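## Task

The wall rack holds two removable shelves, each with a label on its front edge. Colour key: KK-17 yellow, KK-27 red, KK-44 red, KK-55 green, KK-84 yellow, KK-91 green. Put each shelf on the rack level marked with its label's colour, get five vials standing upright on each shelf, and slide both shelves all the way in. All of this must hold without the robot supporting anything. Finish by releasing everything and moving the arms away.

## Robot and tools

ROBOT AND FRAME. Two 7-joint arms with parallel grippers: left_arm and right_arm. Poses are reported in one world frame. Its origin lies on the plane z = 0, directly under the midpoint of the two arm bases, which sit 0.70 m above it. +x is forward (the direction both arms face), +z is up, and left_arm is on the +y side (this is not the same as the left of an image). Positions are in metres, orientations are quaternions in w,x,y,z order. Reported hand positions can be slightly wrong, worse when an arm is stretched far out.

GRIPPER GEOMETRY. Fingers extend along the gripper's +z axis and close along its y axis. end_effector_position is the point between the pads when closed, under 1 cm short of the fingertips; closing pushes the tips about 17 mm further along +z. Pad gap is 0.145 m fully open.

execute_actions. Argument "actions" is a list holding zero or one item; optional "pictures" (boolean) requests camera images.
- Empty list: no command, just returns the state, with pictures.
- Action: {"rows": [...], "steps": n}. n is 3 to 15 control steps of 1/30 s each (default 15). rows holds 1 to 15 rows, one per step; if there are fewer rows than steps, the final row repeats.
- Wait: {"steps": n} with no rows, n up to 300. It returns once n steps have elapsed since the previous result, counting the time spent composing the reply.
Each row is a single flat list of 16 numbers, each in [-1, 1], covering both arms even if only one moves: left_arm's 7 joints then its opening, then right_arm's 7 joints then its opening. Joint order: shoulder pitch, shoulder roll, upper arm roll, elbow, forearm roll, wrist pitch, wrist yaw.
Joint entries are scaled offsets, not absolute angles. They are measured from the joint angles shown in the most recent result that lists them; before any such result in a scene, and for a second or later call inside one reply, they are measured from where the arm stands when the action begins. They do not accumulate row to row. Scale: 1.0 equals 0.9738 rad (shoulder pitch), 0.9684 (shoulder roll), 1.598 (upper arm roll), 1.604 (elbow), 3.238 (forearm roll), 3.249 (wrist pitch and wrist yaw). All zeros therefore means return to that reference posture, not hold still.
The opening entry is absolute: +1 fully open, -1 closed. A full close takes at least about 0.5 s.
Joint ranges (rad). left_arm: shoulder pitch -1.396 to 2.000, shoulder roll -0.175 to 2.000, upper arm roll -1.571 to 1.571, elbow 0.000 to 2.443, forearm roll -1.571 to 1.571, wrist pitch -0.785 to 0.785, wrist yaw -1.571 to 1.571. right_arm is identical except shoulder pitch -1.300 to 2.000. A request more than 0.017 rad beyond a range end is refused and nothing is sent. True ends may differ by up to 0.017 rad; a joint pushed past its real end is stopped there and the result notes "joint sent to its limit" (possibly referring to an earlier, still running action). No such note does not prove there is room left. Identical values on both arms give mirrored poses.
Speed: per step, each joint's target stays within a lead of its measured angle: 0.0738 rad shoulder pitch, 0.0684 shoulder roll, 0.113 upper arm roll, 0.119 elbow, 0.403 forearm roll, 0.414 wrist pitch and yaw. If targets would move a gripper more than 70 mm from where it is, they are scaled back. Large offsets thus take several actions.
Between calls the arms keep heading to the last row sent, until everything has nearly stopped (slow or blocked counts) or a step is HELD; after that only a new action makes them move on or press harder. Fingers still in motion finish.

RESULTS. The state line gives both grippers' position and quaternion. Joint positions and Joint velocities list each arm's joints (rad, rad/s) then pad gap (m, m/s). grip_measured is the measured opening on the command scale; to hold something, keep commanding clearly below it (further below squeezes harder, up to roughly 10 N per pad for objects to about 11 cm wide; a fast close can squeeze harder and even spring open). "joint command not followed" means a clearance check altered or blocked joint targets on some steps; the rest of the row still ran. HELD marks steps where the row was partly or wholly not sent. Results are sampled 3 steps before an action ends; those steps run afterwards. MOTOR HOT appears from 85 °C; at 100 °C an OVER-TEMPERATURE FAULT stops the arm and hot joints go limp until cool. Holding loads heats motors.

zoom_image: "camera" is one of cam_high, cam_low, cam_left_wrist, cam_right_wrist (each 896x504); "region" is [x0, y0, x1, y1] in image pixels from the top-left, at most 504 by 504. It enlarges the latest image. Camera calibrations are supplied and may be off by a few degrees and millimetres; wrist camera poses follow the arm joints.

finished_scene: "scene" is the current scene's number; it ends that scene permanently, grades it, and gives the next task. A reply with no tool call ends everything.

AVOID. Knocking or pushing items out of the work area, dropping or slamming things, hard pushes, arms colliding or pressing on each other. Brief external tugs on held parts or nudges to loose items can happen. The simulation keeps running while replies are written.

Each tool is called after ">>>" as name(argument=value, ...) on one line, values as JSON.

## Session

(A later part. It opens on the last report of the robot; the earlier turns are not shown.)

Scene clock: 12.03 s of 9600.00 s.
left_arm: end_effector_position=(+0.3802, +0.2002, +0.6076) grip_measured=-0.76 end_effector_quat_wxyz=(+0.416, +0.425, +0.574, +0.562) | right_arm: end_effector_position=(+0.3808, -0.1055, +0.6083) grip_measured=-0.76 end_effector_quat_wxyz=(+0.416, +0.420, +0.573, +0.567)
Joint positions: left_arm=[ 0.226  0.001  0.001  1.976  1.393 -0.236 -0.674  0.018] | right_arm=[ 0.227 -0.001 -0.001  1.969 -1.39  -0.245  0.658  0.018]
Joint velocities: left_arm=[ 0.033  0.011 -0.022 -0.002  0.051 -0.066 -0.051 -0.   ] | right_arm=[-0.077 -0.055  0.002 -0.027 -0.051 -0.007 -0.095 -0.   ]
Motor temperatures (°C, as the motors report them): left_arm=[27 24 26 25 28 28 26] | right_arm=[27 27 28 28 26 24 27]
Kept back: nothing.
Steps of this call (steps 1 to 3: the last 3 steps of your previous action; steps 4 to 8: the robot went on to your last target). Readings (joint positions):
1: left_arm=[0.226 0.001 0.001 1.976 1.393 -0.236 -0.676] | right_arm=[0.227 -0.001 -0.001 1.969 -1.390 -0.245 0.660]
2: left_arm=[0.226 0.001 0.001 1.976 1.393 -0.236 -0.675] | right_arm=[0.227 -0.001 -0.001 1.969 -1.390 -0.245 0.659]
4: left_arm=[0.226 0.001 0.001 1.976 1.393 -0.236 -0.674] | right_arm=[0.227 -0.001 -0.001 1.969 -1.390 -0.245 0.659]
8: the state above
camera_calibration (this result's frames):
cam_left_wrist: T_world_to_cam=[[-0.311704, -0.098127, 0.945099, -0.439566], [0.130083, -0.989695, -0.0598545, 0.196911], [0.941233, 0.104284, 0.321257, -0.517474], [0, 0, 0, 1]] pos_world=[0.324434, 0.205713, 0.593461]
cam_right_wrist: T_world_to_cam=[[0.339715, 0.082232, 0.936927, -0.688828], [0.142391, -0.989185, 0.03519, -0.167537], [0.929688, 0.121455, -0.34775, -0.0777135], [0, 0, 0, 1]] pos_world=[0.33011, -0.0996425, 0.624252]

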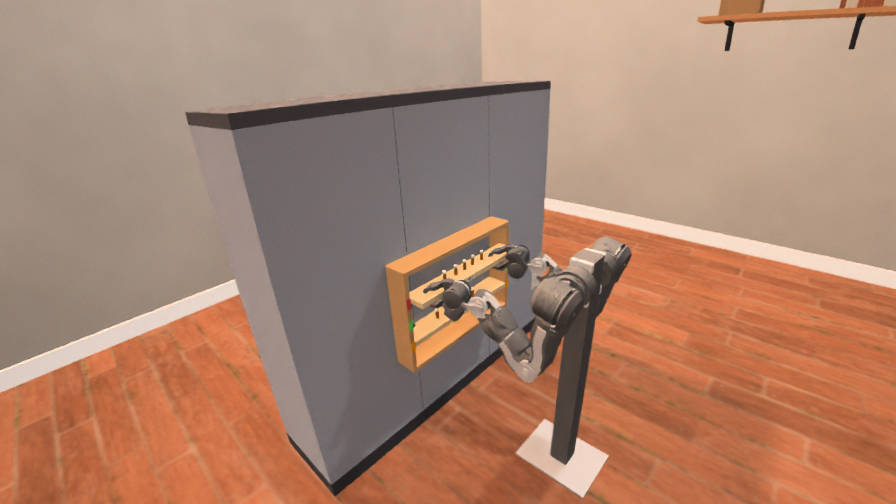

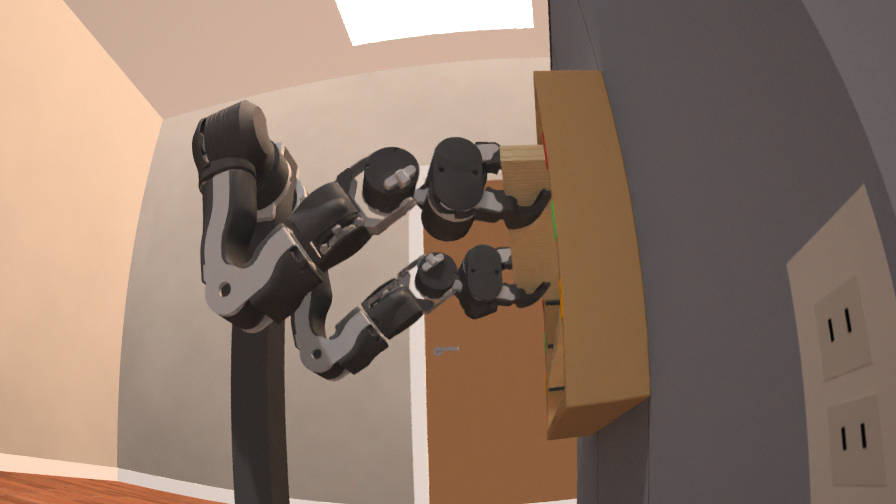

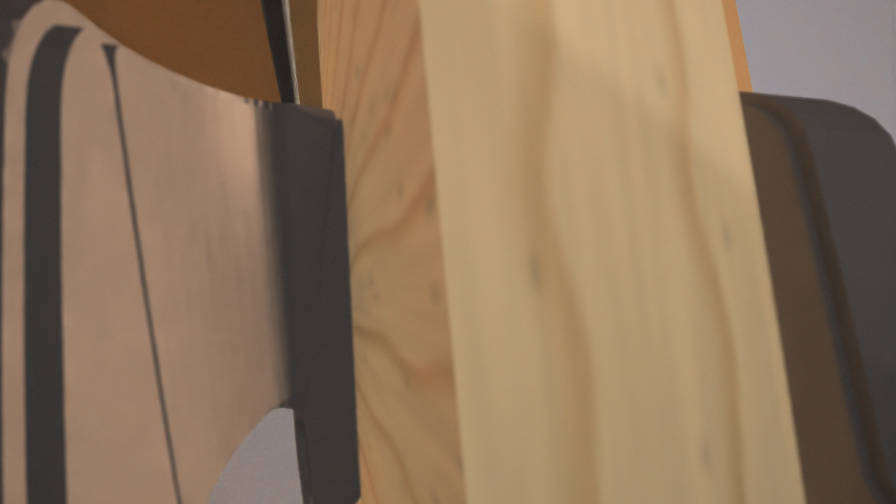

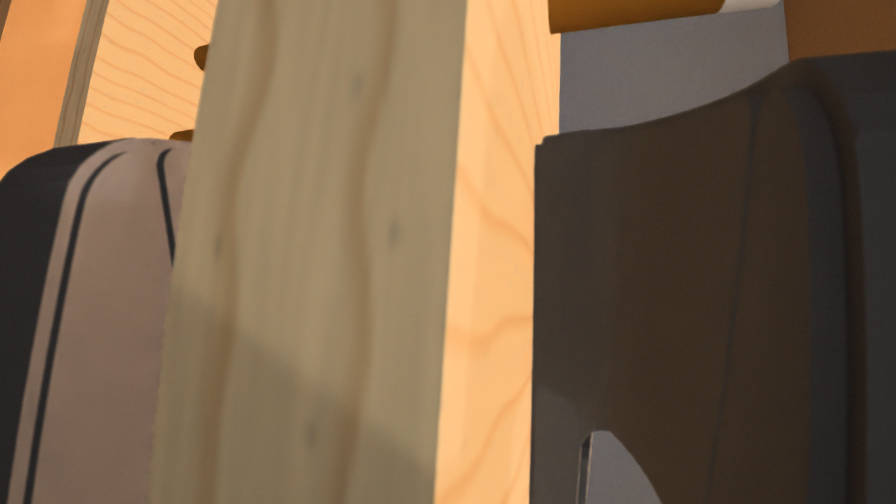

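>>> execute_actions(actions=[{"rows":[[0.007,0,0,-0.003,0,0,0.007,-1,0.007,0,0,-0.003,0,0,-0.007,-1],[0.015,0,0,-0.011,0,0,0.009,-1,0.015,0,0,-0.011,0,0,-0.009,-1],[0.028,0,0,-0.025,0.001,-0.001,0.012,-1,0.028,0,0,-0.025,-0.001,-0.001,-0.012,-1],[0.044,0,0,-0.041,0.002,-0.002,0.015,-1,0.044,0,0,-0.041,-0.002,-0.001,-0.015,-1],[0.064,0,0,-0.061,0.003,-0.002,0.02,-1,0.064,0,0,-0.061,-0.003,-0.002,-0.02,-1],[0.085,0,0,-0.082,0.004,-0.003,0.024,-1,0.085,0,0,-0.082,-0.004,-0.002,-0.024,-1],[0.106,0,0,-0.104,0.005,-0.004,0.029,-1,0.106,0,0,-0.104,-0.005,-0.003,-0.029,-1],[0.125,0,0,-0.123,0.006,-0.005,0.033,-1,0.125,0,0,-0.123,-0.006,-0.003,-0.033,-1],[0.142,0,0,-0.14,0.007,-0.006,0.037,-1,0.142,0,0,-0.14,-0.007,-0.004,-0.037,-1],[0.155,0,0,-0.153,0.0075,-0.0065,0.04,-1,0.155,0,0,-0.153,-0.0075,-0.004,-0.04,-1],[0.163,0,0,-0.161,0.008,-0.007,0.041,-1,0.163,0,0,-0.161,-0.008,-0.0045,-0.041,-1],[0.166,0,0,-0.1646,0.008,-0.007,0.042,-1,0.166,0,0,-0.1646,-0.008,-0.0045,-0.042,-1]]}])

>>> execute_actions(actions=[{"steps":8}], pictures=true)

Scene clock: 12.70 s of 9600.00 s.
left_arm: end_effector_position=(+0.4257, +0.2006, +0.6012) grip_measured=-0.76 end_effector_quat_wxyz=(+0.419, +0.422, +0.572, +0.566) | right_arm: end_effector_position=(+0.4264, -0.1060, +0.6029) grip_measured=-0.76 end_effector_quat_wxyz=(+0.420, +0.418, +0.569, +0.570)
Joint positions: left_arm=[ 0.384  0.001  0.001  1.714  1.42  -0.257 -0.556  0.018] | right_arm=[ 0.387 -0.001 -0.001  1.708 -1.419 -0.26   0.54   0.018]
Joint velocities: left_arm=[-0.077 -0.077 -0.002 -0.09  -0.007  0.022  0.183  0.   ] | right_arm=[ 0.077 -0.011  0.002 -0.09  -0.125  0.007 -0.154  0.   ]
Motor temperatures (°C, as the motors report them): left_arm=[27 24 26 25 28 28 26] | right_arm=[27 27 28 28 26 24 27]
Steps of this call (steps 1 to 8: the robot went on to your last target; steps 9 to 20: the first 12 steps of this action). Readings (joint positions):
9: left_arm=[0.226 0.001 0.001 1.974 1.393 -0.236 -0.671] | right_arm=[0.228 -0.001 -0.001 1.967 -1.390 -0.245 0.656]
10: left_arm=[0.231 0.001 0.001 1.963 1.393 -0.236 -0.667] | right_arm=[0.233 -0.001 -0.001 1.957 -1.390 -0.246 0.652]
12: left_arm=[0.262 0.001 0.001 1.913 1.396 -0.239 -0.653] | right_arm=[0.262 -0.001 -0.001 1.906 -1.394 -0.247 0.639]
16: left_arm=[0.345 0.001 0.001 1.782 1.410 -0.249 -0.598] | right_arm=[0.347 -0.001 -0.001 1.777 -1.409 -0.254 0.581]
20: the state above

Scene clock: 12.97 s of 9600.00 s.
left_arm: end_effector_position=(+0.4258, +0.2006, +0.6013) grip_measured=-0.76 end_effector_quat_wxyz=(+0.419, +0.421, +0.572, +0.566) | right_arm: end_effector_position=(+0.4265, -0.1060, +0.6030) grip_measured=-0.76 end_effector_quat_wxyz=(+0.421, +0.417, +0.569, +0.570)
Joint positions: left_arm=[ 0.384  0.001  0.001  1.713  1.421 -0.257 -0.554  0.018] | right_arm=[ 0.387 -0.001 -0.001  1.707 -1.42  -0.261  0.537  0.018]
Joint velocities: left_arm=[ 0.055  0.011 -0.002  0.022 -0.066 -0.037  0.022 -0.   ] | right_arm=[ 0.077 -0.011  0.007 -0.007 -0.022 -0.022 -0.037 -0.   ]
Motor temperatures (°C, as the motors report them): left_arm=[27 24 26 25 28 28 26] | right_arm=[27 27 28 28 26 24 27]
Kept back: nothing.
Steps of this call (steps 1 to 3: the last 3 steps of your previous action; steps 4 to 8: the robot went on to your last target). Readings (joint positions):
1: left_arm=[0.384 0.001 0.001 1.713 1.421 -0.257 -0.554] | right_arm=[0.387 -0.001 -0.001 1.707 -1.420 -0.261 0.538]
2: left_arm=[0.384 0.001 0.001 1.713 1.421 -0.257 -0.554] | right_arm=[0.387 -0.001 -0.001 1.707 -1.420 -0.261 0.537]
4: left_arm=[0.384 0.001 0.001 1.713 1.421 -0.257 -0.554] | right_arm=[0.387 -0.001 -0.001 1.707 -1.420 -0.261 0.537]
8: the state above
camera_calibration (this result's frames):
cam_left_wrist: T_world_to_cam=[[-0.324564, -0.0986165, 0.940709, -0.411209], [0.132951, -0.989433, -0.0578536, 0.188513], [0.936473, 0.106291, 0.334245, -0.564564], [0, 0, 0, 1]] pos_world=[0.370173, 0.205977, 0.586437]
cam_right_wrist: T_world_to_cam=[[0.325196, 0.0789504, 0.942345, -0.696701], [0.1384, -0.989752, 0.0351613, -0.172668], [0.935464, 0.118987, -0.332791, -0.133701], [0, 0, 0, 1]] pos_world=[0.375534, -0.099985, 0.618109]

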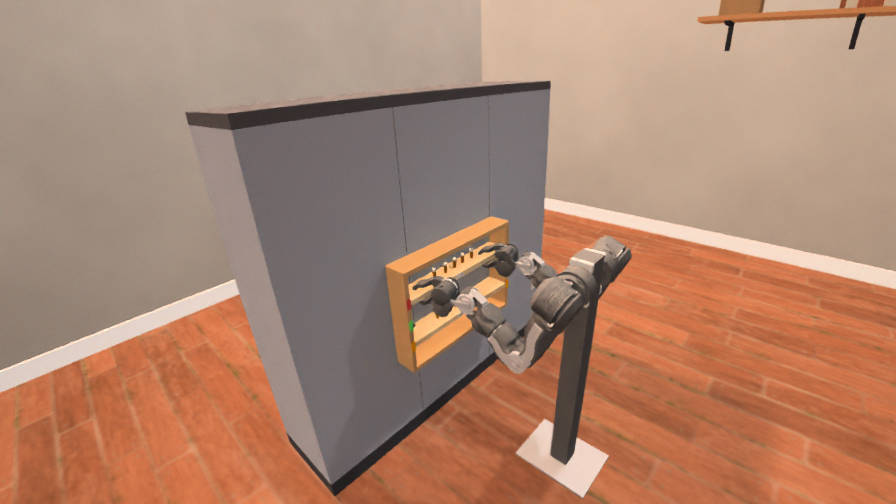

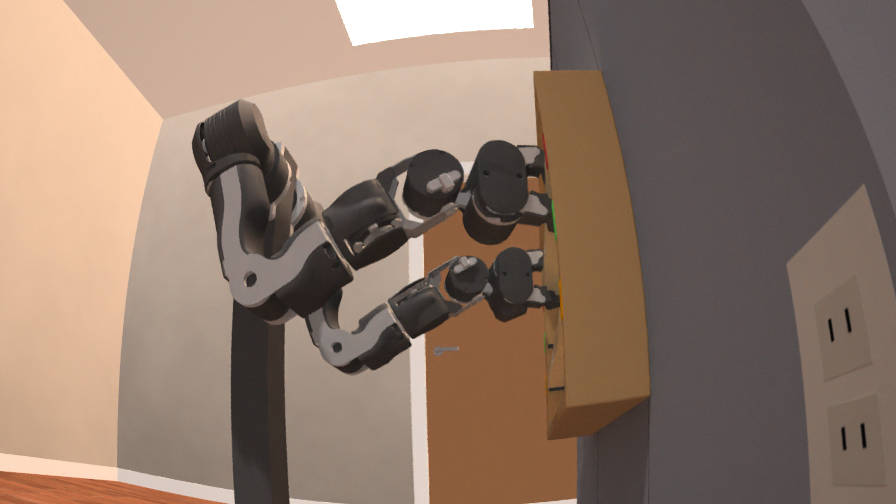

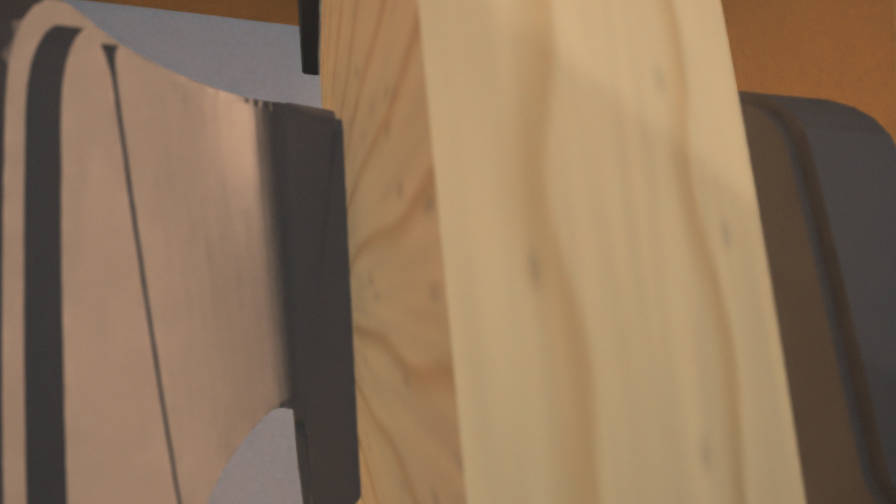

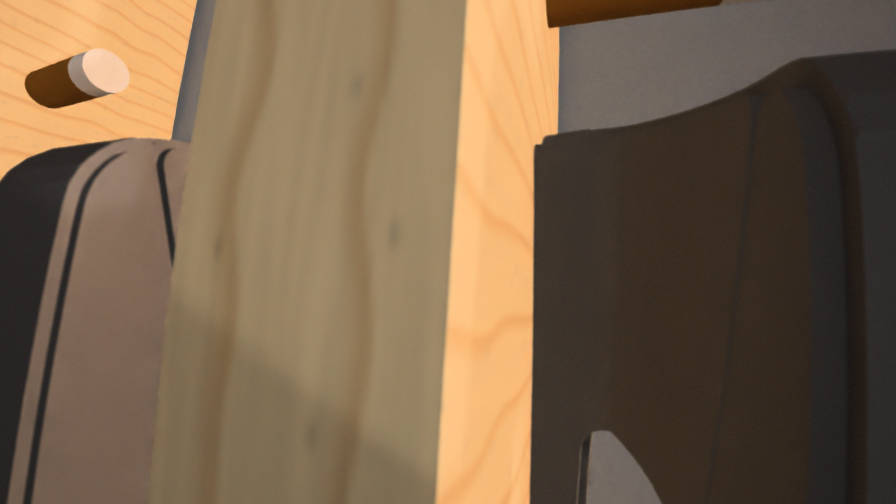

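>>> execute_actions(actions=[{"rows":[[0,0,0,0,0,0,0,-0.8,0,0,0,0,0,0,0,-0.8],[0,0,0,0,0,0,0,-0.7,0,0,0,0,0,0,0,-0.7],[0,0,0,0,0,0,0,-0.6,0,0,0,0,0,0,0,-0.6],[0,0,0,0,0,0,0,-0.4,0,0,0,0,0,0,0,-0.4],[0,0,0,0,0,0,0,-0.4,0,0,0,0,0,0,0,-0.4],[0,0,0,0,0,0,0,-0.4,0,0,0,0,0,0,0,-0.4],[-0.03,0,0,0.023,0,0,-0.003,-0.4,-0.03,0,0,0.023,0,0,0.003,-0.4],[-0.07,0,0,0.055,-0.002,0,-0.007,-0.4,-0.07,0,0,0.055,0.002,0,0.007,-0.4],[-0.11,0,0,0.086,-0.003,0,-0.011,-0.4,-0.11,0,0,0.086,0.003,0,0.011,-0.4],[-0.15,0,0,0.118,-0.004,0,-0.015,-0.4,-0.15,0,0,0.118,0.004,0,0.015,-0.4],[-0.19,0,0,0.149,-0.005,0,-0.018,-0.4,-0.19,0,0,0.149,0.005,0,0.018,-0.4],[-0.23,0,0,0.18,-0.006,0,-0.022,-0.4,-0.23,0,0,0.18,0.006,0,0.022,-0.4],[-0.265,0,0,0.208,-0.007,0,-0.025,-0.4,-0.265,0,0,0.208,0.007,0,0.025,-0.4],[-0.292,0,0,0.229,-0.007,0,-0.027,-0.4,-0.292,0,0,0.229,0.007,0,0.027,-0.4]]}])

>>> execute_actions(actions=[{"steps":8}])

Scene clock: 13.73 s of 9600.00 s.
left_arm: end_effector_position=(+0.3721, +0.2014, +0.5985) grip_measured=-0.40 end_effector_quat_wxyz=(+0.419, +0.418, +0.573, +0.567) | right_arm: end_effector_position=(+0.3728, -0.1051, +0.6003) grip_measured=-0.40 end_effector_quat_wxyz=(+0.421, +0.414, +0.570, +0.571)
Joint positions: left_arm=[ 0.161  0.001  0.001  1.991  1.407 -0.256 -0.607  0.045] | right_arm=[ 0.164 -0.001 -0.001  1.985 -1.406 -0.26   0.59   0.045]
Joint velocities: left_arm=[-0.978 -0.077 -0.002  1.414 -0.183  0.007 -0.198  0.   ] | right_arm=[-1.    -0.033 -0.007  1.404  0.066 -0.037  0.183 -0.   ]
Motor temperatures (°C, as the motors report them): left_arm=[27 24 26 26 28 28 26] | right_arm=[27 27 28 28 26 24 27]
Steps of this call (steps 1 to 11: the robot went on to your last target; steps 12 to 23: the first 12 steps of this action). Readings (joint positions):
12: left_arm=[0.384 0.001 0.001 1.713 1.422 -0.257 -0.555] | right_arm=[0.387 -0.001 -0.001 1.707 -1.421 -0.261 0.538]
13: left_arm=[0.384 0.001 0.001 1.713 1.422 -0.257 -0.555] | right_arm=[0.387 -0.001 -0.001 1.707 -1.421 -0.261 0.538]
15: left_arm=[0.384 0.001 0.001 1.713 1.422 -0.257 -0.555] | right_arm=[0.387 -0.001 -0.001 1.707 -1.421 -0.261 0.538]
19: left_arm=[0.327 0.001 0.001 1.789 1.420 -0.256 -0.562] | right_arm=[0.331 -0.001 -0.001 1.785 -1.419 -0.260 0.545]
23: the state above

Scene clock: 14.00 s of 9600.00 s.
left_arm: end_effector_position=(+0.3548, +0.2022, +0.6028) grip_measured=-0.40 end_effector_quat_wxyz=(+0.420, +0.415, +0.574, +0.568) | right_arm: end_effector_position=(+0.3556, -0.1043, +0.6046) grip_measured=-0.40 end_effector_quat_wxyz=(+0.421, +0.411, +0.571, +0.573)
Joint positions: left_arm=[ 0.1    0.001  0.001  2.083  1.399 -0.257 -0.635  0.045] | right_arm=[ 0.103 -0.001 -0.001  2.077 -1.398 -0.261  0.619  0.045]
Joint velocities: left_arm=[ 0.011 -0.033 -0.007 -0.012 -0.051 -0.037 -0.051  0.   ] | right_arm=[-0.033 -0.011 -0.007 -0.007  0.022 -0.007 -0.007 -0.   ]
Motor temperatures (°C, as the motors report them): left_arm=[27 24 26 26 28 28 26] | right_arm=[27 27 28 28 26 24 27]
Kept back: nothing.
Steps of this call (steps 1 to 3: the last 3 steps of your previous action; steps 4 to 8: the robot went on to your last target). Readings (joint positions):
1: left_arm=[0.126 0.001 0.001 2.040 1.404 -0.257 -0.617] | right_arm=[0.128 -0.001 -0.001 2.035 -1.402 -0.260 0.601]
2: left_arm=[0.099 0.001 0.001 2.079 1.401 -0.257 -0.625] | right_arm=[0.101 -0.001 -0.001 2.073 -1.400 -0.260 0.608]
4: left_arm=[0.098 0.001 0.001 2.084 1.399 -0.257 -0.632] | right_arm=[0.101 -0.001 -0.001 2.078 -1.398 -0.261 0.616]
8: the state above

>>> execute_actions(actions=[{"rows":[[-0.02,0,0,-0.04,0.007,0,0.03,-0.4,-0.02,0,0,-0.04,-0.007,0,-0.03,-0.4],[-0.04,0,0,-0.085,0.014,0,0.06,-0.4,-0.04,0,0,-0.085,-0.014,0,-0.06,-0.4],[-0.06,0,0,-0.13,0.021,-0.004,0.09,-0.4,-0.06,0,0,-0.13,-0.021,-0.004,-0.09,-0.4],[-0.08,0,0,-0.18,0.028,-0.006,0.12,-0.4,-0.08,0,0,-0.18,-0.028,-0.006,-0.12,-0.4],[-0.1,0,0,-0.23,0.036,-0.008,0.15,-0.4,-0.1,0,0,-0.23,-0.036,-0.008,-0.15,-0.4],[-0.12,0,0,-0.28,0.043,-0.01,0.18,-0.4,-0.12,0,0,-0.28,-0.043,-0.01,-0.18,-0.4],[-0.135,0,0,-0.325,0.05,-0.011,0.21,-0.4,-0.135,0,0,-0.325,-0.05,-0.011,-0.21,-0.4],[-0.147,0,0,-0.365,0.0574,-0.0126,0.234,-0.4,-0.15,0,0,-0.3615,-0.0577,-0.0114,-0.229,-0.4]]}])

>>> execute_actions(actions=[{"steps":6}], pictures=true)

Scene clock: 14.70 s of 9600.00 s.
left_arm: end_effector_position=(+0.3620, +0.2001, +0.4516) grip_measured=-0.40 end_effector_quat_wxyz=(+0.410, +0.432, +0.562, +0.574) | right_arm: end_effector_position=(+0.3619, -0.1071, +0.4518) grip_measured=-0.40 end_effector_quat_wxyz=(+0.409, +0.434, +0.560, +0.575)
Joint positions: left_arm=[-0.042  0.001  0.001  1.494  1.571 -0.295  0.107  0.045] | right_arm=[-0.042 -0.001 -0.001  1.494 -1.565 -0.295 -0.108  0.045]
Joint velocities: left_arm=[ 0.341 -0.011  0.012  0.242 -0.007 -0.022  0.3   -0.   ] | right_arm=[ 0.363 -0.055 -0.007  0.208 -0.007 -0.007 -0.315 -0.   ]
Motor temperatures (°C, as the motors report them): left_arm=[27 24 26 26 28 28 26] | right_arm=[27 27 28 28 26 24 27]
joint sent to its limit (left arm) — the command would take joint 5 (forearm roll) past its upper limit, so that joint was sent only as far as its limit.
joint sent to its limit (right arm) — the command would take joint 5 (forearm roll) past its lower limit, so that joint was sent only as far as its limit.
Steps of this call (steps 1 to 9: the robot went on to your last target; steps 10 to 21: the first 12 steps of this action). Readings (joint positions):
10: left_arm=[0.097 0.001 0.001 2.052 1.405 -0.257 -0.587] | right_arm=[0.099 -0.001 -0.001 2.046 -1.404 -0.261 0.571]
11: left_arm=[0.083 0.001 0.001 1.978 1.419 -0.257 -0.514] | right_arm=[0.087 -0.001 -0.001 1.970 -1.418 -0.261 0.497]
13: left_arm=[0.023 0.001 0.001 1.802 1.463 -0.265 -0.355] | right_arm=[0.026 -0.001 -0.001 1.796 -1.462 -0.269 0.337]
17: left_arm=[-0.041 0.001 0.001 1.504 1.552 -0.288 0.010] | right_arm=[-0.041 -0.001 -0.001 1.503 -1.549 -0.289 -0.020]
21: the state above

Scene clock: 14.90 s of 9600.00 s.
left_arm: end_effector_position=(+0.3616, +0.2000, +0.4550) grip_measured=-0.40 end_effector_quat_wxyz=(+0.414, +0.429, +0.558, +0.578) | right_arm: end_effector_position=(+0.3616, -0.1072, +0.4554) grip_measured=-0.40 end_effector_quat_wxyz=(+0.413, +0.430, +0.555, +0.580)
Joint positions: left_arm=[-0.044  0.001  0.001  1.499  1.571 -0.295  0.12   0.045] | right_arm=[-0.044 -0.001 -0.001  1.5   -1.565 -0.295 -0.122  0.045]
Joint velocities: left_arm=[ 0.055  0.011 -0.002  0.017  0.037 -0.022  0.037 -0.   ] | right_arm=[-0.055 -0.055 -0.022  0.002  0.081 -0.022 -0.051 -0.   ]
Motor temperatures (°C, as the motors report them): left_arm=[27 24 26 26 28 28 26] | right_arm=[27 27 28 28 26 24 27]
joint sent to its limit (left arm) — the command would take joint 5 (forearm roll) past its upper limit, so that joint was sent only as far as its limit.
joint sent to its limit (right arm) — the command would take joint 5 (forearm roll) past its lower limit, so that joint was sent only as far as its limit.
Kept back: nothing.
Steps of this call (steps 1 to 3: the last 3 steps of your previous action; steps 4 to 6: the robot went on to your last target). Readings (joint positions):
1: left_arm=[-0.034 0.001 0.001 1.500 1.571 -0.295 0.116] | right_arm=[-0.034 -0.001 -0.001 1.500 -1.565 -0.295 -0.116]
2: left_arm=[-0.034 0.001 0.001 1.501 1.571 -0.295 0.120] | right_arm=[-0.034 -0.001 -0.001 1.502 -1.565 -0.295 -0.121]
4: left_arm=[-0.043 0.001 0.001 1.501 1.571 -0.295 0.120] | right_arm=[-0.043 -0.001 -0.001 1.501 -1.565 -0.295 -0.122]
6: the state above
camera_calibration (this result's frames):
cam_left_wrist: T_world_to_cam=[[-0.331166, -0.135585, 0.93378, -0.281471], [0.129557, -0.986783, -0.0973339, 0.206649], [0.934636, 0.088744, 0.344355, -0.455928], [0, 0, 0, 1]] pos_world=[0.30614, 0.206215, 0.439947]
cam_right_wrist: T_world_to_cam=[[0.330172, 0.0357697, 0.943243, -0.543266], [0.130471, -0.991419, -0.00807342, -0.137308], [0.93486, 0.125732, -0.332006, -0.121374], [0, 0, 0, 1]] pos_world=[0.310754, -0.101437, 0.471027]

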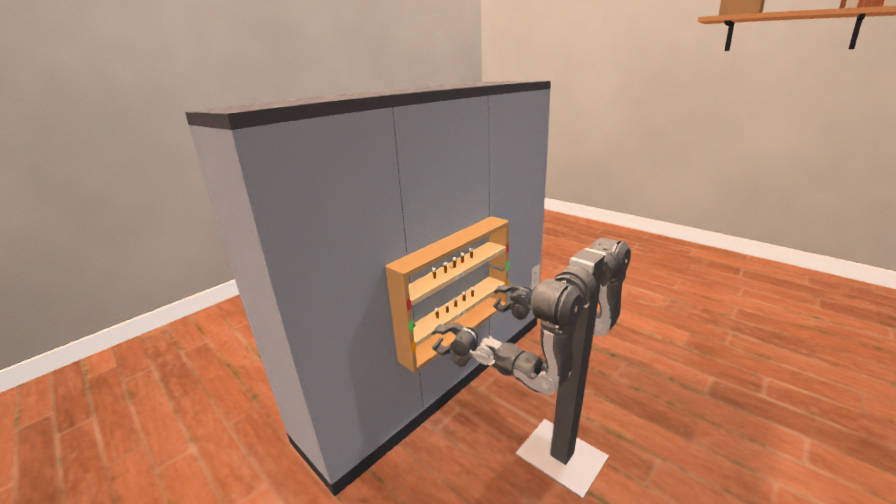

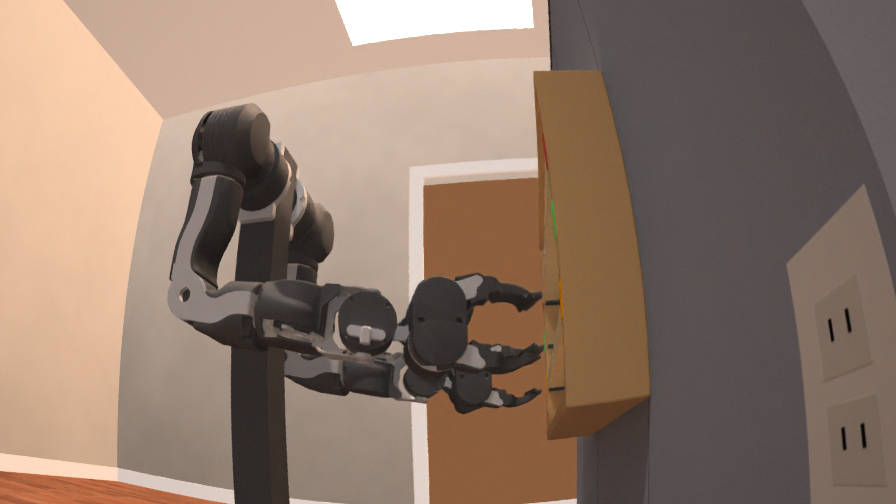

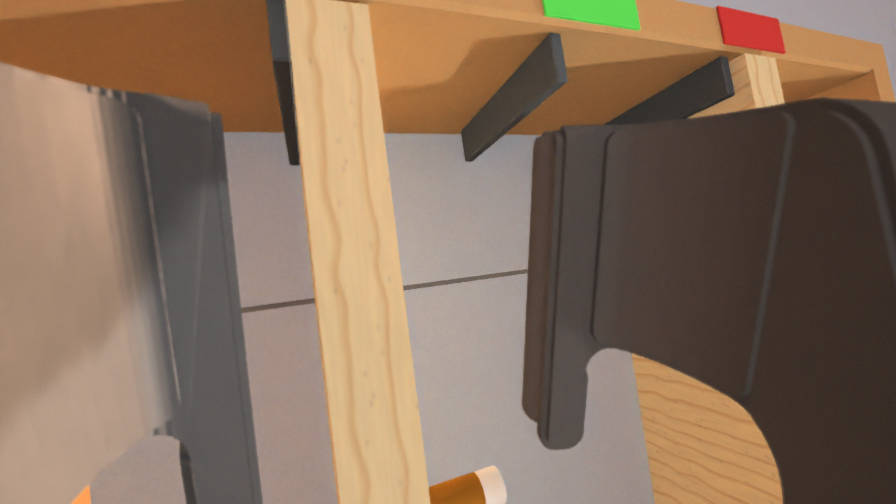

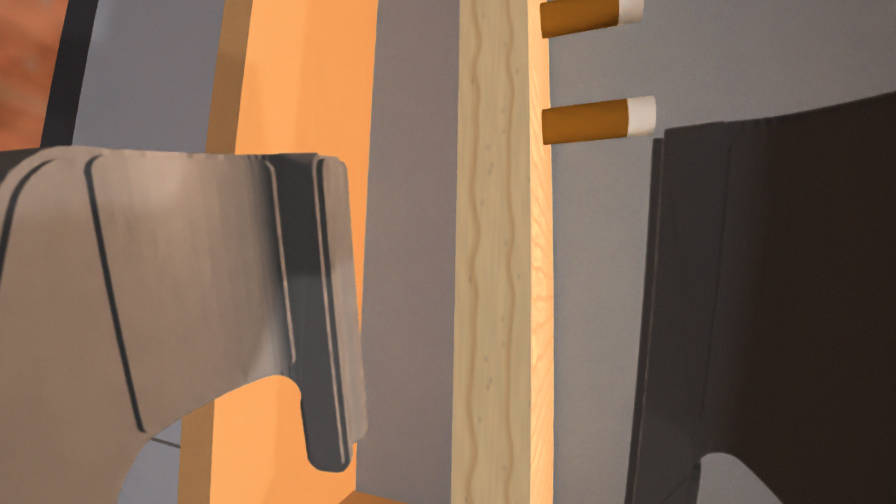

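>>> execute_actions(actions=[{"rows":[[0.03,0,0,-0.021,0,0,0,-0.4,0.03,0,0,-0.021,0,0,0,-0.4],[0.07,0,0,-0.049,0,0,0.002,-0.4,0.07,0,0,-0.049,0,0,-0.002,-0.4],[0.11,0,0,-0.077,0,0,0.004,-0.4,0.11,0,0,-0.077,0,0,-0.004,-0.4],[0.15,0,0,-0.105,0,0,0.005,-0.4,0.15,0,0,-0.105,0,0,-0.005,-0.4],[0.19,0,0,-0.133,0,0,0.007,-0.4,0.19,0,0,-0.133,0,0,-0.007,-0.4],[0.23,0,0,-0.161,0,0,0.008,-0.4,0.23,0,0,-0.161,0,0,-0.008,-0.4],[0.27,0,0,-0.189,0,0,0.01,-0.4,0.27,0,0,-0.189,0,0,-0.01,-0.4],[0.3,0,0,-0.21,0,0,0.011,-0.4,0.3,0,0,-0.21,0,0,-0.011,-0.4],[0.323,0,0,-0.226,0,0,0.012,-0.4,0.323,0,0,-0.226,0,0,-0.0115,-0.4],[0.323,0,0,-0.226,0,0,0.012,-0.4,0.323,0,0,-0.226,0,0,-0.0115,-0.4],[0.323,0,0,-0.226,0,0,0.012,-0.4,0.323,0,0,-0.226,0,0,-0.0115,-0.4],[0.323,0,0,-0.226,0,0,0.012,-0.5,0.323,0,0,-0.226,0,0,-0.0115,-0.5],[0.323,0,0,-0.226,0,0,0.012,-0.62,0.323,0,0,-0.226,0,0,-0.0115,-0.62]]}])

>>> execute_actions(actions=[{"steps":6}], pictures=true)

Scene clock: 15.67 s of 9600.00 s.
left_arm: end_effector_position=(+0.4297, +0.1999, +0.4527) grip_measured=-0.50 end_effector_quat_wxyz=(+0.409, +0.434, +0.557, +0.578) | right_arm: end_effector_position=(+0.4298, -0.1072, +0.4534) grip_measured=-0.50 end_effector_quat_wxyz=(+0.408, +0.435, +0.555, +0.580)
Joint positions: left_arm=[ 0.274  0.001  0.001  1.139  1.571 -0.295  0.154  0.038] | right_arm=[ 0.275 -0.001 -0.001  1.139 -1.565 -0.295 -0.155  0.038]
Joint velocities: left_arm=[-0.099  0.011  0.012  0.017  0.051  0.007 -0.051 -0.042] | right_arm=[-0.121 -0.033 -0.017 -0.007 -0.051 -0.007 -0.007 -0.042]
Motor temperatures (°C, as the motors report them): left_arm=[27 24 26 26 28 28 26] | right_arm=[27 27 28 28 26 24 27]
joint sent to its limit (left arm) — the command would take joint 5 (forearm roll) past its upper limit, so that joint was sent only as far as its limit.
joint sent to its limit (right arm) — the command would take joint 5 (forearm roll) past its lower limit, so that joint was sent only as far as its limit.
Steps of this call (steps 1 to 11: the robot went on to your last target; steps 12 to 23: the first 12 steps of this action). Readings (joint positions):
12: left_arm=[-0.029 0.001 0.001 1.478 1.571 -0.296 0.122] | right_arm=[-0.029 -0.001 -0.001 1.478 -1.565 -0.296 -0.123]
13: left_arm=[0.010 0.001 0.001 1.428 1.571 -0.296 0.123] | right_arm=[0.009 -0.001 -0.001 1.428 -1.565 -0.296 -0.124]
15: left_arm=[0.101 0.001 0.001 1.337 1.572 -0.296 0.128] | right_arm=[0.101 -0.001 -0.001 1.337 -1.566 -0.296 -0.129]
19: left_arm=[0.251 0.001 0.001 1.168 1.571 -0.295 0.148] | right_arm=[0.251 -0.001 -0.001 1.169 -1.565 -0.295 -0.149]
23: the state above

Scene clock: 15.87 s of 9600.00 s.
left_arm: end_effector_position=(+0.4288, +0.1999, +0.4512) grip_measured=-0.62 end_effector_quat_wxyz=(+0.408, +0.435, +0.558, +0.577) | right_arm: end_effector_position=(+0.4290, -0.1072, +0.4519) grip_measured=-0.62 end_effector_quat_wxyz=(+0.407, +0.436, +0.555, +0.579)
Joint positions: left_arm=[ 0.271  0.001  0.001  1.139  1.571 -0.295  0.154  0.029] | right_arm=[ 0.271 -0.001 -0.001  1.139 -1.565 -0.295 -0.155  0.029]
Joint velocities: left_arm=[-0.033 -0.055 -0.002  0.017  0.066  0.022 -0.11  -0.   ] | right_arm=[-0.055 -0.077 -0.002  0.002 -0.022  0.007  0.007 -0.   ]
Motor temperatures (°C, as the motors report them): left_arm=[27 24 26 26 28 28 26] | right_arm=[27 27 28 28 26 24 27]
Kept back: nothing.
Steps of this call (steps 1 to 3: the last 3 steps of your previous action; steps 4 to 6: the robot went on to your last target). Readings (joint positions):
1: left_arm=[0.272 0.001 0.001 1.139 1.571 -0.295 0.154] | right_arm=[0.272 -0.001 -0.001 1.139 -1.565 -0.295 -0.155]
2: left_arm=[0.271 0.001 0.001 1.139 1.571 -0.295 0.154] | right_arm=[0.271 -0.001 -0.001 1.139 -1.565 -0.295 -0.155]
4: left_arm=[0.271 0.001 0.001 1.139 1.571 -0.295 0.154] | right_arm=[0.271 -0.001 -0.001 1.139 -1.565 -0.295 -0.155]
6: the state above
camera_calibration (this result's frames):
cam_left_wrist: T_world_to_cam=[[-0.318482, -0.144386, 0.936868, -0.260791], [0.127284, -0.985895, -0.108673, 0.203369], [0.939344, 0.0846381, 0.332368, -0.513201], [0, 0, 0, 1]] pos_world=[0.37313, 0.206282, 0.436999]
cam_right_wrist: T_world_to_cam=[[0.34269, 0.0265097, 0.939075, -0.566735], [0.129437, -0.991401, -0.0192477, -0.140719], [0.930489, 0.128147, -0.343174, -0.178332], [0, 0, 0, 1]] pos_world=[0.378364, -0.101632, 0.468299]

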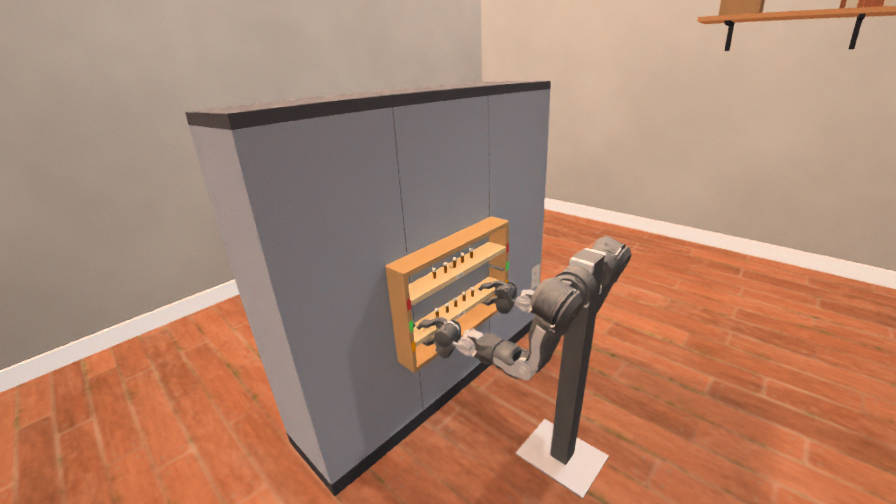

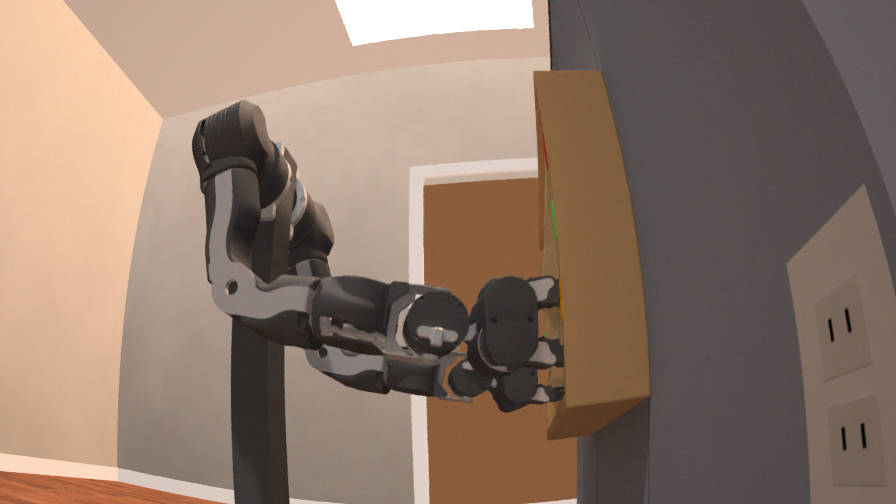

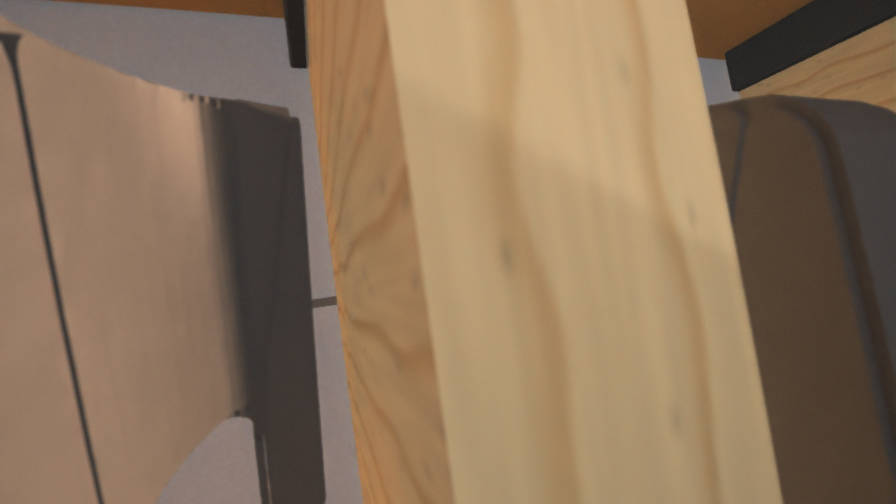

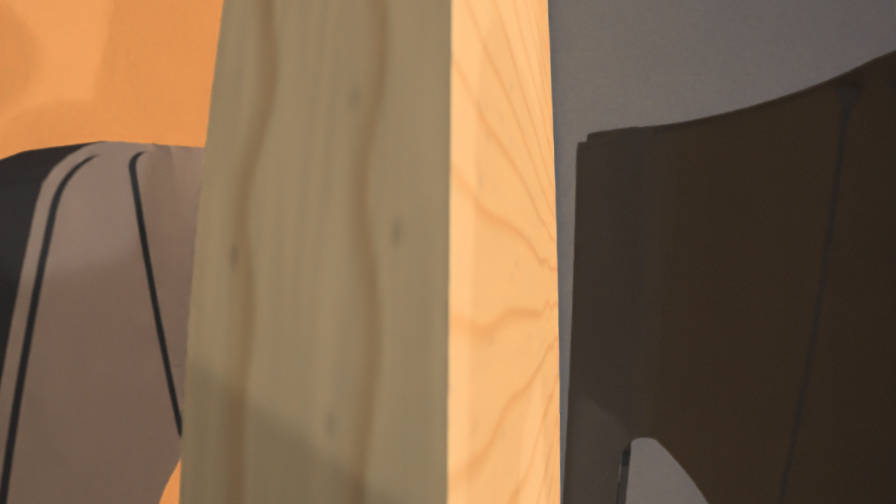

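>>> execute_actions(actions=[{"rows":[[0,0,0,0,0,0,0,-0.67,0,0,0,0,0,0,0,-0.67],[0,0,0,0,0,0,0,-0.72,0,0,0,0,0,0,0,-0.72],[0,0,0,0,0,0,0,-0.78,0,0,0,0,0,0,0,-0.78],[0,0,0,0,0,0,0,-0.85,0,0,0,0,0,0,0,-0.85],[0,0,0,0,0,0,0,-0.92,0,0,0,0,0,0,0,-0.92],[0,0,0,0,0,0,0,-1,0,0,0,0,0,0,0,-1]],"steps":10}])

>>> execute_actions(actions=[{"rows":[[-0.003,0,0,0.005,0,0,0,-1,-0.003,0,0,0.005,0,0,0,-1],[-0.015,0,0,0.016,0,0,-0.002,-1,-0.015,0,0,0.016,0,0,0.002,-1],[-0.034,0,0,0.034,0,0,-0.005,-1,-0.034,0,0,0.034,0,0,0.005,-1],[-0.057,0,0,0.056,0,0,-0.008,-1,-0.057,0,0,0.056,0,0,0.008,-1],[-0.085,0,0,0.083,0,0,-0.012,-1,-0.085,0,0,0.083,0,0,0.012,-1],[-0.116,0,0,0.111,0,0,-0.017,-1,-0.116,0,0,0.111,0,0,0.017,-1],[-0.146,0,0,0.14,0,0,-0.021,-1,-0.146,0,0,0.14,0,0,0.021,-1],[-0.174,0,0,0.167,0,0,-0.025,-1,-0.174,0,0,0.167,0,0,0.025,-1],[-0.197,0,0,0.189,0,0,-0.029,-1,-0.197,0,0,0.189,0,0,0.029,-1],[-0.216,0,0,0.207,0,0,-0.032,-1,-0.216,0,0,0.207,0,0,0.032,-1],[-0.227,0,0,0.218,0,0,-0.033,-1,-0.227,0,0,0.218,0,0,0.033,-1],[-0.232,0,0,0.2226,0,0,-0.034,-1,-0.232,0,0,0.2226,0,0,0.034,-1]]}])

>>> execute_actions(actions=[{"steps":8}])

Scene clock: 16.53 s of 9600.00 s.
left_arm: end_effector_position=(+0.4289, +0.1999, +0.4514) grip_measured=-0.74 end_effector_quat_wxyz=(+0.408, +0.434, +0.558, +0.577) | right_arm: end_effector_position=(+0.4292, -0.1074, +0.4525) grip_measured=-0.73 end_effector_quat_wxyz=(+0.408, +0.435, +0.555, +0.579)
Joint positions: left_arm=[ 0.271  0.001  0.001  1.139  1.572 -0.295  0.155  0.02 ] | right_arm=[ 0.272 -0.001 -0.001  1.14  -1.566 -0.295 -0.156  0.02 ]
Joint velocities: left_arm=[ 0.011  0.033 -0.012  0.017  0.007 -0.022 -0.037  0.   ] | right_arm=[ 0.033 -0.011 -0.007 -0.002 -0.095  0.022 -0.037  0.   ]
Motor temperatures (°C, as the motors report them): left_arm=[27 24 26 26 28 28 26] | right_arm=[27 27 28 28 26 24 27]
Steps of this call (steps 1 to 13: the robot went on to your last target; steps 14 to 20: the first 7 steps of this action). Readings (joint positions):
14: left_arm=[0.271 0.001 0.001 1.139 1.571 -0.295 0.154] | right_arm=[0.271 -0.001 -0.001 1.139 -1.565 -0.295 -0.155]
15: left_arm=[0.271 0.001 0.001 1.139 1.571 -0.295 0.154] | right_arm=[0.272 -0.001 -0.001 1.140 -1.565 -0.295 -0.156]
17: left_arm=[0.271 0.001 0.001 1.139 1.572 -0.295 0.155] | right_arm=[0.272 -0.001 -0.001 1.140 -1.566 -0.295 -0.156]
20: the state above

Scene clock: 17.03 s of 9600.00 s.
left_arm: end_effector_position=(+0.3823, +0.2000, +0.4725) grip_measured=-0.76 end_effector_quat_wxyz=(+0.421, +0.421, +0.562, +0.574) | right_arm: end_effector_position=(+0.3820, -0.1063, +0.4723) grip_measured=-0.76 end_effector_quat_wxyz=(+0.418, +0.422, +0.563, +0.575)
Joint positions: left_arm=[ 0.044  0.     0.001  1.49   1.571 -0.294  0.049  0.018] | right_arm=[ 0.044 -0.    -0.001  1.491 -1.566 -0.299 -0.044  0.018]
Joint velocities: left_arm=[ 0.011 -0.011 -0.007  0.154 -0.095 -0.022  0.007  0.   ] | right_arm=[ 0.011 -0.011 -0.012  0.139  0.066 -0.037  0.066 -0.   ]
Motor temperatures (°C, as the motors report them): left_arm=[27 24 26 26 28 28 26] | right_arm=[27 27 28 28 26 24 27]
Steps of this call (steps 1 to 3: the last 3 steps of your previous action; steps 4 to 15: the first 12 steps of this action, its rows measured from where the robot was after step 3). Readings (joint positions):
3: left_arm=[0.271 0.001 0.001 1.139 1.572 -0.295 0.155] | right_arm=[0.272 -0.001 -0.001 1.140 -1.566 -0.295 -0.156]
4: left_arm=[0.270 0.001 0.001 1.141 1.572 -0.295 0.155] | right_arm=[0.272 -0.001 -0.001 1.142 -1.566 -0.295 -0.156]
5: left_arm=[0.264 0.001 0.001 1.156 1.572 -0.295 0.150] | right_arm=[0.263 -0.001 -0.001 1.156 -1.566 -0.295 -0.150]
7: left_arm=[0.222 0.000 0.001 1.223 1.572 -0.295 0.139] | right_arm=[0.218 -0.000 -0.001 1.220 -1.566 -0.296 -0.133]
11: left_arm=[0.096 0.000 0.001 1.392 1.572 -0.293 0.085] | right_arm=[0.095 -0.000 -0.001 1.392 -1.566 -0.298 -0.076]
15: the state above

Scene clock: 17.30 s of 9600.00 s.
left_arm: end_effector_position=(+0.3822, +0.2000, +0.4714) grip_measured=-0.76 end_effector_quat_wxyz=(+0.419, +0.423, +0.564, +0.572) | right_arm: end_effector_position=(+0.3821, -0.1063, +0.4715) grip_measured=-0.76 end_effector_quat_wxyz=(+0.416, +0.423, +0.564, +0.574)
Joint positions: left_arm=[ 0.044  0.     0.001  1.491  1.571 -0.294  0.039  0.018] | right_arm=[ 0.044 -0.    -0.001  1.492 -1.566 -0.299 -0.037  0.018]
Joint velocities: left_arm=[ 0.011 -0.099 -0.007  0.007  0.022 -0.081 -0.007 -0.   ] | right_arm=[-0.121 -0.055 -0.007 -0.002 -0.037 -0.007 -0.007 -0.   ]
Motor temperatures (°C, as the motors report them): left_arm=[27 24 26 26 28 28 26] | right_arm=[27 27 28 28 26 24 27]
Kept back: nothing.
Steps of this call (steps 1 to 3: the last 3 steps of your previous action; steps 4 to 8: the robot went on to your last target). Readings (joint positions):
1: left_arm=[0.044 0.000 0.001 1.491 1.571 -0.294 0.047] | right_arm=[0.044 -0.000 -0.001 1.492 -1.566 -0.299 -0.043]
2: left_arm=[0.044 0.000 0.001 1.491 1.571 -0.294 0.043] | right_arm=[0.044 -0.000 -0.001 1.492 -1.566 -0.299 -0.039]
4: left_arm=[0.044 0.000 0.001 1.491 1.571 -0.294 0.040] | right_arm=[0.044 -0.000 -0.001 1.492 -1.566 -0.299 -0.037]
8: the state above


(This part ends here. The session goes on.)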